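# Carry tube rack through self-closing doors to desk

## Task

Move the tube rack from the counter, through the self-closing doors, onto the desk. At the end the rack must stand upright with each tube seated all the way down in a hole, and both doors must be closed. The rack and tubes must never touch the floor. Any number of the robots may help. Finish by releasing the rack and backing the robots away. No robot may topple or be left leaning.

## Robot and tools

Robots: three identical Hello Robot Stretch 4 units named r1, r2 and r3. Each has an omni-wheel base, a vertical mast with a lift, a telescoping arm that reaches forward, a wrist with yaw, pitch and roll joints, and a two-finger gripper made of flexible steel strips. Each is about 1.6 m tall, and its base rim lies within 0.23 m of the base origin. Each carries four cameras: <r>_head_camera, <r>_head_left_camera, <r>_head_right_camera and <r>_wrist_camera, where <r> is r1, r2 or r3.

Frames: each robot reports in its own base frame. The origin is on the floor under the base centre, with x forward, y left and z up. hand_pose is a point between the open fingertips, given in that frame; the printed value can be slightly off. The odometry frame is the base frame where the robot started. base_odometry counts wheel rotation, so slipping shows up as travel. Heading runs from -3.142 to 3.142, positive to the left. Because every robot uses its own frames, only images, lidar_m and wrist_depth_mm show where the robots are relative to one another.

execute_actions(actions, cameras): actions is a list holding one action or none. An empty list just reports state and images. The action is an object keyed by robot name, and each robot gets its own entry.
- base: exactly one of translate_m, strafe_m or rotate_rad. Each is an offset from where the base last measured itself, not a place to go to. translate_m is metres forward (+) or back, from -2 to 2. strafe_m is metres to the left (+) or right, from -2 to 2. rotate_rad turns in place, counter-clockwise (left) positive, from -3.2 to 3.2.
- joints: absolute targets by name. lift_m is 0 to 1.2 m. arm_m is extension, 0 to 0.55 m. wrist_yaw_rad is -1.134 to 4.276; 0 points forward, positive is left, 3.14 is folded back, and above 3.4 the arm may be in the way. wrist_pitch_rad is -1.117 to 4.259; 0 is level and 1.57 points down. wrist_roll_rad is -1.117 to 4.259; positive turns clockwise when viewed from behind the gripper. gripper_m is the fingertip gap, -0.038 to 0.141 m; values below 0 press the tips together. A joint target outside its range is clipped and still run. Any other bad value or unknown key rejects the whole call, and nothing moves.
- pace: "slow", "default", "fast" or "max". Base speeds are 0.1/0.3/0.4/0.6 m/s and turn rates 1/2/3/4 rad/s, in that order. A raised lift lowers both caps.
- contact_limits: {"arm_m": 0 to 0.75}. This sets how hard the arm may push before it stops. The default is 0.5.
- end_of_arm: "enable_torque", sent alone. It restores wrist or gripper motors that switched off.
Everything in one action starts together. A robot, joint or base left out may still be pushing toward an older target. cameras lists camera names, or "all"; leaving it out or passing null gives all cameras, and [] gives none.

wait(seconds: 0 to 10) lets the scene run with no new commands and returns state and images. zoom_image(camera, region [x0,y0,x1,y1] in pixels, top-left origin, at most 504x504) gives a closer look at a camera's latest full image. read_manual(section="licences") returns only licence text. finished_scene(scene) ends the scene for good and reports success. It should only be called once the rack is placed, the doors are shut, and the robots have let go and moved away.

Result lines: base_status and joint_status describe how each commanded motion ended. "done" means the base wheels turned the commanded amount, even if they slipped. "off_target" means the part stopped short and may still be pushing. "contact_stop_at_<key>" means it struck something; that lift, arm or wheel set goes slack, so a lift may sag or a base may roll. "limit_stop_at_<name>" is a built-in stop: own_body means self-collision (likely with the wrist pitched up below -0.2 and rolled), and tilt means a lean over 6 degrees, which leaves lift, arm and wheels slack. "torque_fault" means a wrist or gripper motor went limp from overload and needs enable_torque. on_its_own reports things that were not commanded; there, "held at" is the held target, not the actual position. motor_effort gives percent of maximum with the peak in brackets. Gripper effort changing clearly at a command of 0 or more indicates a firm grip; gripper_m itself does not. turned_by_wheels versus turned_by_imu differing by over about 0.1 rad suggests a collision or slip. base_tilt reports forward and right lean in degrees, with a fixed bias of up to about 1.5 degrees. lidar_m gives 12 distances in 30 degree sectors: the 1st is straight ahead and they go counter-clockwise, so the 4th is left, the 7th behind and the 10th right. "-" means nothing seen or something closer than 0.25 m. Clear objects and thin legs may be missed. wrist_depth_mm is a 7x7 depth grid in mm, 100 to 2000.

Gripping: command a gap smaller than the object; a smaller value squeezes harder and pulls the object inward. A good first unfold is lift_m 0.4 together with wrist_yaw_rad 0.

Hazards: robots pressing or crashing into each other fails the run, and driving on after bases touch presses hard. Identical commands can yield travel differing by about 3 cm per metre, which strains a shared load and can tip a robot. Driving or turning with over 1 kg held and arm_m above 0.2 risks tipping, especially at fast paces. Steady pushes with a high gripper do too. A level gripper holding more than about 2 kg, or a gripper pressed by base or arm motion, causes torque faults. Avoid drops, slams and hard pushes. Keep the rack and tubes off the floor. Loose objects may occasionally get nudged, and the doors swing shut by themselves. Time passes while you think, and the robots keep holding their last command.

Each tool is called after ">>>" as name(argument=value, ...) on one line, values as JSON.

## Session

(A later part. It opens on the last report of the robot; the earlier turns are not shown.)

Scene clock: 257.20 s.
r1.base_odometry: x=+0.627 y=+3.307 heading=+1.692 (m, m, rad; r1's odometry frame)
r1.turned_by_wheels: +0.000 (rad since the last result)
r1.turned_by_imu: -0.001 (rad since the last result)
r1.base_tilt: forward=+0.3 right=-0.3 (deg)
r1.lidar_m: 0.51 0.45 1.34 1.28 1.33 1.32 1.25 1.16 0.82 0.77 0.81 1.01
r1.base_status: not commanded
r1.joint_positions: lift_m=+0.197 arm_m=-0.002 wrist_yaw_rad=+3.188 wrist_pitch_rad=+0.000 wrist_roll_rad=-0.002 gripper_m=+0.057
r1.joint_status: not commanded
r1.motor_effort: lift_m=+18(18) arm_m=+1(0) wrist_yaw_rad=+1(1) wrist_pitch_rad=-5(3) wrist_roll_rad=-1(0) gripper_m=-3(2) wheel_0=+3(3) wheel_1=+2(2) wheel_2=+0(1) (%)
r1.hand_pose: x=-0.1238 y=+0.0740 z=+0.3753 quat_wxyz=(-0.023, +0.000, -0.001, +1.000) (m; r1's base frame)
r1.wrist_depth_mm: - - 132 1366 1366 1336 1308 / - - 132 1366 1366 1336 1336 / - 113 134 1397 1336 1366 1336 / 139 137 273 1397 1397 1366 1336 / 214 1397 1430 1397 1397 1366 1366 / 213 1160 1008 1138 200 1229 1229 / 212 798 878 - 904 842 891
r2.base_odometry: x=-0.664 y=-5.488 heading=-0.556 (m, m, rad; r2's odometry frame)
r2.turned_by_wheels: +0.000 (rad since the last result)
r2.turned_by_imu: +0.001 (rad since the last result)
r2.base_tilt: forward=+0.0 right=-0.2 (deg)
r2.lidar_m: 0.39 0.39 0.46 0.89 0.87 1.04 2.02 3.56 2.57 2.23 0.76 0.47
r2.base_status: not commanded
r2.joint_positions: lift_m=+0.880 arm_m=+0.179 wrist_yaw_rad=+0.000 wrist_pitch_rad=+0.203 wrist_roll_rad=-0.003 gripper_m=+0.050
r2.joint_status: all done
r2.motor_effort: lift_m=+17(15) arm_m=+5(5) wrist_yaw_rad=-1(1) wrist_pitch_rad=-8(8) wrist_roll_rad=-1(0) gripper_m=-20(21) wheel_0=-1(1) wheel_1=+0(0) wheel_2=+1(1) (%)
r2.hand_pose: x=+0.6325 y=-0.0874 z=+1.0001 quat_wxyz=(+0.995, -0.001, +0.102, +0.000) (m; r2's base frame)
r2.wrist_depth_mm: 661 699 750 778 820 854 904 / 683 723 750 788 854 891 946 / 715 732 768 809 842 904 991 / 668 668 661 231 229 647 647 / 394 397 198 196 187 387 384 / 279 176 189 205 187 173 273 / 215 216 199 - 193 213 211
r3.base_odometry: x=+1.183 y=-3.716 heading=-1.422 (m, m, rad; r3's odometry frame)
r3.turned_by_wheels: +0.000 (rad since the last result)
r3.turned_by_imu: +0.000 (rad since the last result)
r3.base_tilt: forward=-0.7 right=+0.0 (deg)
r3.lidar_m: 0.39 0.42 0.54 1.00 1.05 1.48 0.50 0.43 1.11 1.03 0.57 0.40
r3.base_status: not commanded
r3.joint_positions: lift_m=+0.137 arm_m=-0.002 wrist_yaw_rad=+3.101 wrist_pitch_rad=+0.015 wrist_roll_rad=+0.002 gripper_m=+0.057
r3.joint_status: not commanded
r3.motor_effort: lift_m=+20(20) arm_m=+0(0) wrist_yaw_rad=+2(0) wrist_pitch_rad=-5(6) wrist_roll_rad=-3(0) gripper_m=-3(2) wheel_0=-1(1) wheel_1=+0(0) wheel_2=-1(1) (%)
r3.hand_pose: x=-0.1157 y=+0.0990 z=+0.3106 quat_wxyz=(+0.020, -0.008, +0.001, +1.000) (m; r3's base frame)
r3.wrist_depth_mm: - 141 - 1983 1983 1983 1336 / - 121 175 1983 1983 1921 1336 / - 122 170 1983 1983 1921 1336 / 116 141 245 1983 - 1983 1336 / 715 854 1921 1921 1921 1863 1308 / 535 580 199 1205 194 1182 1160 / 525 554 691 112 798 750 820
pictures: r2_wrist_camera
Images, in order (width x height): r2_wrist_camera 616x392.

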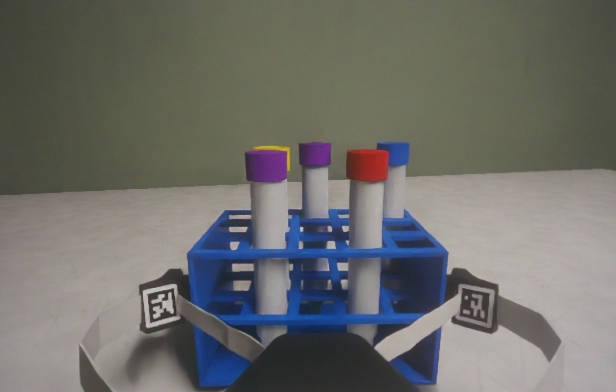

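>>> execute_actions(actions=[{"r2": {"joints": {"gripper_m": 0.14, "lift_m": 0.878}}}], cameras=["r2_wrist_camera"])

>>> execute_actions(actions=[{"r2": {"joints": {"arm_m": 0.0}, "base": {"translate_m": -0.3}}}], cameras=["r2_wrist_camera", "r2_head_camera", "r1_wrist_camera", "r3_head_camera", "r2_head_left_camera"])

Scene clock: 262.23 s.
r1.base_odometry: x=+0.627 y=+3.307 heading=+1.692 (m, m, rad; r1's odometry frame)
r1.turned_by_wheels: +0.000 (rad since the last result)
r1.turned_by_imu: -0.002 (rad since the last result)
r1.base_tilt: forward=+0.3 right=-0.3 (deg)
r1.lidar_m: 0.50 0.45 1.33 1.28 1.33 1.32 1.24 1.16 0.81 0.77 0.80 1.01
r1.base_status: not commanded
r1.joint_positions: lift_m=+0.197 arm_m=-0.002 wrist_yaw_rad=+3.188 wrist_pitch_rad=+0.000 wrist_roll_rad=-0.002 gripper_m=+0.057
r1.joint_status: not commanded
r1.motor_effort: lift_m=+18(18) arm_m=+1(0) wrist_yaw_rad=+1(1) wrist_pitch_rad=-7(6) wrist_roll_rad=+0(1) gripper_m=-2(3) wheel_0=+3(3) wheel_1=+2(2) wheel_2=+0(1) (%)
r1.hand_pose: x=-0.1238 y=+0.0740 z=+0.3753 quat_wxyz=(-0.023, +0.000, -0.001, +1.000) (m; r1's base frame)
r1.wrist_depth_mm: - - 132 1366 1336 1308 1308 / - - 132 1397 1366 1336 1336 / - 113 134 1366 1366 1336 1366 / 139 137 273 1397 1397 1366 1366 / 213 1430 1397 1430 1366 1366 1366 / 213 1160 1008 1118 200 1229 1229 / 211 798 878 - 891 842 891
r2.base_odometry: x=-0.664 y=-5.488 heading=-0.556 (m, m, rad; r2's odometry frame)
r2.turned_by_wheels: +0.000 (rad since the last result)
r2.turned_by_imu: +0.001 (rad since the last result)
r2.base_tilt: forward=+0.0 right=-0.2 (deg)
r2.lidar_m: 0.39 0.39 0.45 0.88 0.87 1.03 2.01 3.57 2.57 2.23 0.77 0.48
r2.base_status: not commanded
r2.joint_positions: lift_m=+0.878 arm_m=+0.179 wrist_yaw_rad=+0.000 wrist_pitch_rad=+0.203 wrist_roll_rad=-0.003 gripper_m=+0.140
r2.joint_status: all done
r2.motor_effort: lift_m=+17(18) arm_m=+5(5) wrist_yaw_rad=-1(1) wrist_pitch_rad=-6(8) wrist_roll_rad=-2(1) gripper_m=+0(23) wheel_0=-1(1) wheel_1=+0(1) wheel_2=+1(1) (%)
r2.hand_pose: x=+0.6325 y=-0.0874 z=+0.9983 quat_wxyz=(+0.995, -0.001, +0.101, +0.000) (m; r2's base frame)
r2.wrist_depth_mm: 668 699 741 778 820 854 904 / 683 707 750 798 842 904 946 / 715 741 768 820 854 917 976 / 668 676 661 248 517 647 640 / 392 394 264 224 223 382 382 / 278 262 226 211 214 246 271 / 214 215 215 - 214 204 215
r3.base_odometry: x=+1.183 y=-3.716 heading=-1.422 (m, m, rad; r3's odometry frame)
r3.turned_by_wheels: +0.000 (rad since the last result)
r3.turned_by_imu: +0.000 (rad since the last result)
r3.base_tilt: forward=-0.8 right=+0.0 (deg)
r3.lidar_m: 0.38 0.43 0.57 0.99 1.09 1.47 0.51 0.45 1.10 1.05 0.56 0.41
r3.base_status: not commanded
r3.joint_positions: lift_m=+0.137 arm_m=-0.002 wrist_yaw_rad=+3.101 wrist_pitch_rad=+0.015 wrist_roll_rad=+0.002 gripper_m=+0.057
r3.joint_status: not commanded
r3.motor_effort: lift_m=+20(20) arm_m=+0(0) wrist_yaw_rad=+2(1) wrist_pitch_rad=-5(5) wrist_roll_rad=-3(1) gripper_m=-3(3) wheel_0=-1(1) wheel_1=+0(0) wheel_2=-2(2) (%)
r3.hand_pose: x=-0.1157 y=+0.0990 z=+0.3106 quat_wxyz=(+0.020, -0.008, +0.001, +1.000) (m; r3's base frame)
r3.wrist_depth_mm: - 141 1983 1921 1921 1921 1366 / - 121 175 1921 - 1921 1336 / - 123 170 1983 1863 1921 1336 / 116 141 243 1983 1921 1921 1308 / 723 854 1921 1921 1921 1863 1336 / 539 585 199 1229 193 1205 1182 / 530 554 683 112 809 750 820
pictures: r2_wrist_camera
Images, in order (width x height): r2_wrist_camera 616x392.

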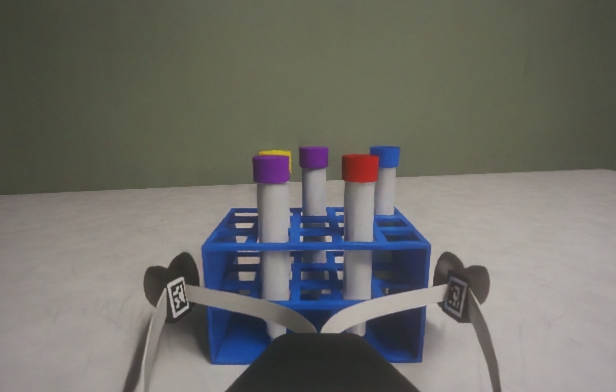

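Scene clock: 264.70 s.
r1.base_odometry: x=+0.627 y=+3.307 heading=+1.692 (m, m, rad; r1's odometry frame)
r1.turned_by_wheels: +0.000 (rad since the last result)
r1.turned_by_imu: -0.001 (rad since the last result)
r1.base_tilt: forward=+0.3 right=-0.3 (deg)
r1.lidar_m: 0.50 0.44 1.32 1.27 1.34 1.31 1.24 1.14 0.83 0.76 0.80 1.01
r1.base_status: not commanded
r1.joint_positions: lift_m=+0.197 arm_m=-0.002 wrist_yaw_rad=+3.188 wrist_pitch_rad=+0.000 wrist_roll_rad=-0.002 gripper_m=+0.057
r1.joint_status: not commanded
r1.motor_effort: lift_m=+18(18) arm_m=+0(0) wrist_yaw_rad=+0(1) wrist_pitch_rad=-7(6) wrist_roll_rad=-2(1) gripper_m=-3(1) wheel_0=+3(3) wheel_1=+2(2) wheel_2=+0(0) (%)
r1.hand_pose: x=-0.1238 y=+0.0740 z=+0.3753 quat_wxyz=(-0.023, +0.000, -0.001, +1.000) (m; r1's base frame)
r1.wrist_depth_mm: - - 132 1336 1366 1336 1336 / - - 132 1366 1366 1308 1366 / - 113 134 1366 1366 1336 1336 / 138 136 273 1366 1366 1366 1366 / 213 1397 1397 1397 1397 1366 1366 / 213 1138 991 1138 201 1255 1229 / 212 788 866 - 891 831 891
r2.base_odometry: x=-0.918 y=-5.330 heading=-0.556 (m, m, rad; r2's odometry frame)
r2.turned_by_wheels: +0.000 (rad since the last result)
r2.turned_by_imu: +0.001 (rad since the last result)
r2.base_tilt: forward=+0.0 right=-0.2 (deg)
r2.lidar_m: 0.68 0.68 0.93 0.80 0.81 0.95 1.85 3.26 2.67 2.31 1.34 0.79
r2.base_status: done
r2.joint_positions: lift_m=+0.878 arm_m=+0.003 wrist_yaw_rad=+0.000 wrist_pitch_rad=+0.202 wrist_roll_rad=-0.003 gripper_m=+0.140
r2.joint_status: all done
joint sent to its limit — the command would take r2.arm_m past its lower limit, so that joint was sent only as far as its limit.
r2.motor_effort: lift_m=+17(17) arm_m=-6(7) wrist_yaw_rad=+0(1) wrist_pitch_rad=-5(5) wrist_roll_rad=+0(0) gripper_m=-1(2) wheel_0=+0(6) wheel_1=-1(4) wheel_2=+0(10) (%)
r2.hand_pose: x=+0.4570 y=-0.0874 z=+0.9984 quat_wxyz=(+0.995, -0.001, +0.101, +0.000) (m; r2's base frame)
r2.wrist_depth_mm: 1060 1078 1160 1182 1281 1366 1464 / 1078 1138 1160 1255 1308 1366 1499 / 1098 1160 1229 1118 1366 1397 1537 / 676 683 676 661 668 654 741 / 477 477 500 1336 1464 1499 1576 / 1229 820 1366 1397 1499 1618 1756 / 1255 1281 1430 - 1618 1537 1499
r3.base_odometry: x=+1.183 y=-3.716 heading=-1.422 (m, m, rad; r3's odometry frame)
r3.turned_by_wheels: +0.000 (rad since the last result)
r3.turned_by_imu: +0.000 (rad since the last result)
r3.base_tilt: forward=-0.7 right=+0.0 (deg)
r3.lidar_m: 0.40 0.41 0.56 0.99 1.05 1.51 0.50 0.47 1.09 1.04 0.55 0.43
r3.base_status: not commanded
r3.joint_positions: lift_m=+0.137 arm_m=-0.002 wrist_yaw_rad=+3.101 wrist_pitch_rad=+0.015 wrist_roll_rad=+0.002 gripper_m=+0.057
r3.joint_status: not commanded
r3.motor_effort: lift_m=+20(20) arm_m=+0(0) wrist_yaw_rad=+1(1) wrist_pitch_rad=-6(4) wrist_roll_rad=-3(3) gripper_m=-3(2) wheel_0=-1(1) wheel_1=+0(0) wheel_2=-1(2) (%)
r3.hand_pose: x=-0.1157 y=+0.0990 z=+0.3106 quat_wxyz=(+0.020, -0.008, +0.001, +1.000) (m; r3's base frame)
r3.wrist_depth_mm: - 141 - 1921 1983 1921 1336 / - 121 175 1921 1921 1921 1336 / - 123 170 1921 1921 1921 1336 / 116 142 243 - 1921 1983 1308 / 715 842 1921 1983 1921 1808 1308 / 530 580 199 1229 194 1182 1160 / 525 554 676 112 820 759 820
pictures: r1_wrist_camera, r2_head_camera, r2_head_left_camera, r2_wrist_camera, r3_head_camera
Images, in order (width x height): r1_wrist_camera 616x392, r2_head_camera 420x560, r2_head_left_camera 420x672, r2_wrist_camera 616x392, r3_head_camera 420x560.

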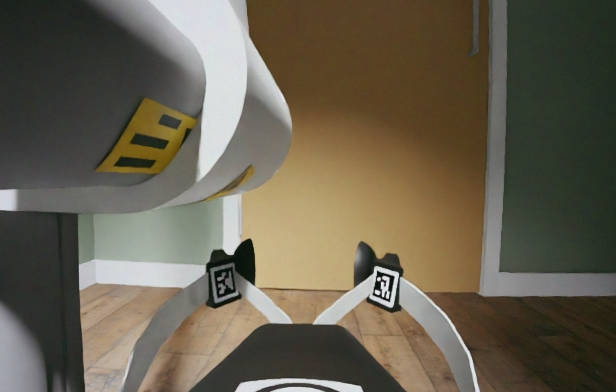

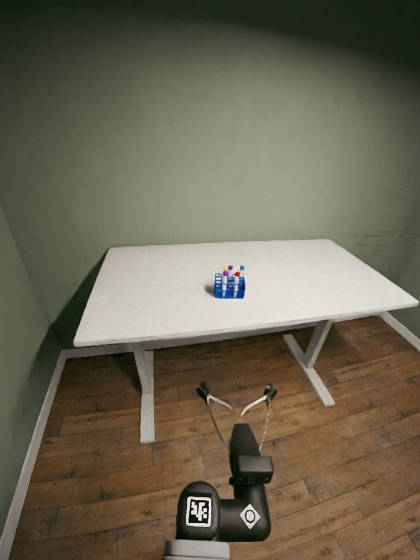

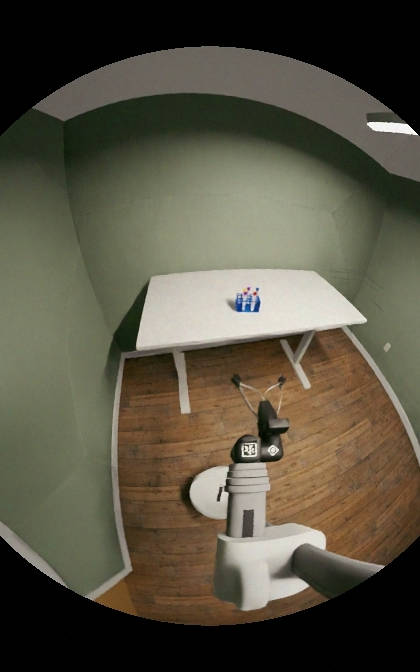

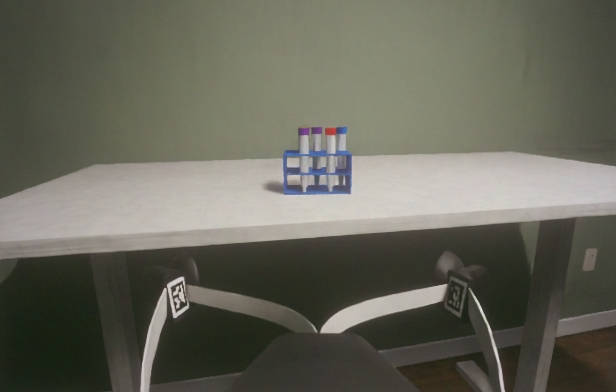

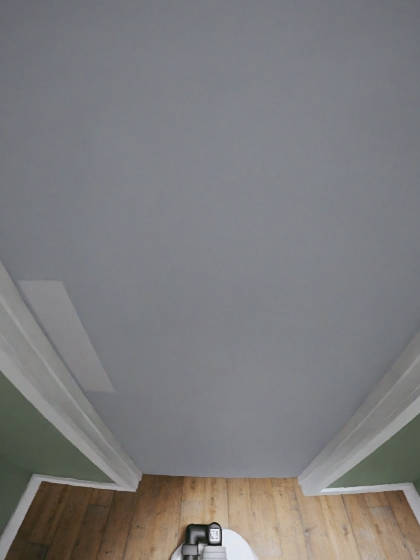

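>>> zoom_image(camera="r2_wrist_camera", region=[260, 110, 380, 210])

Region (260, 110, 380, 210) of r2_wrist_camera's 616x392 image, scaled by 4.200.

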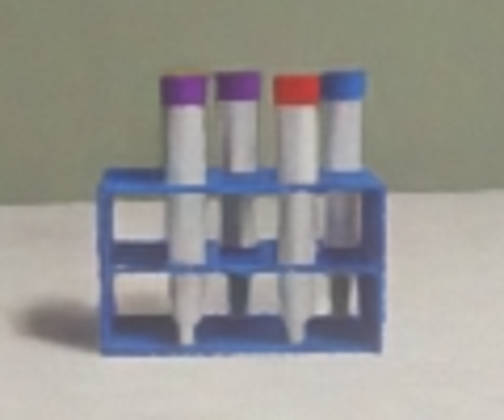

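The rack is upright on the desk with every tube fully down, and both doors are shut.

>>> finished_scene(scene=2)

The scene is finished: the task was done.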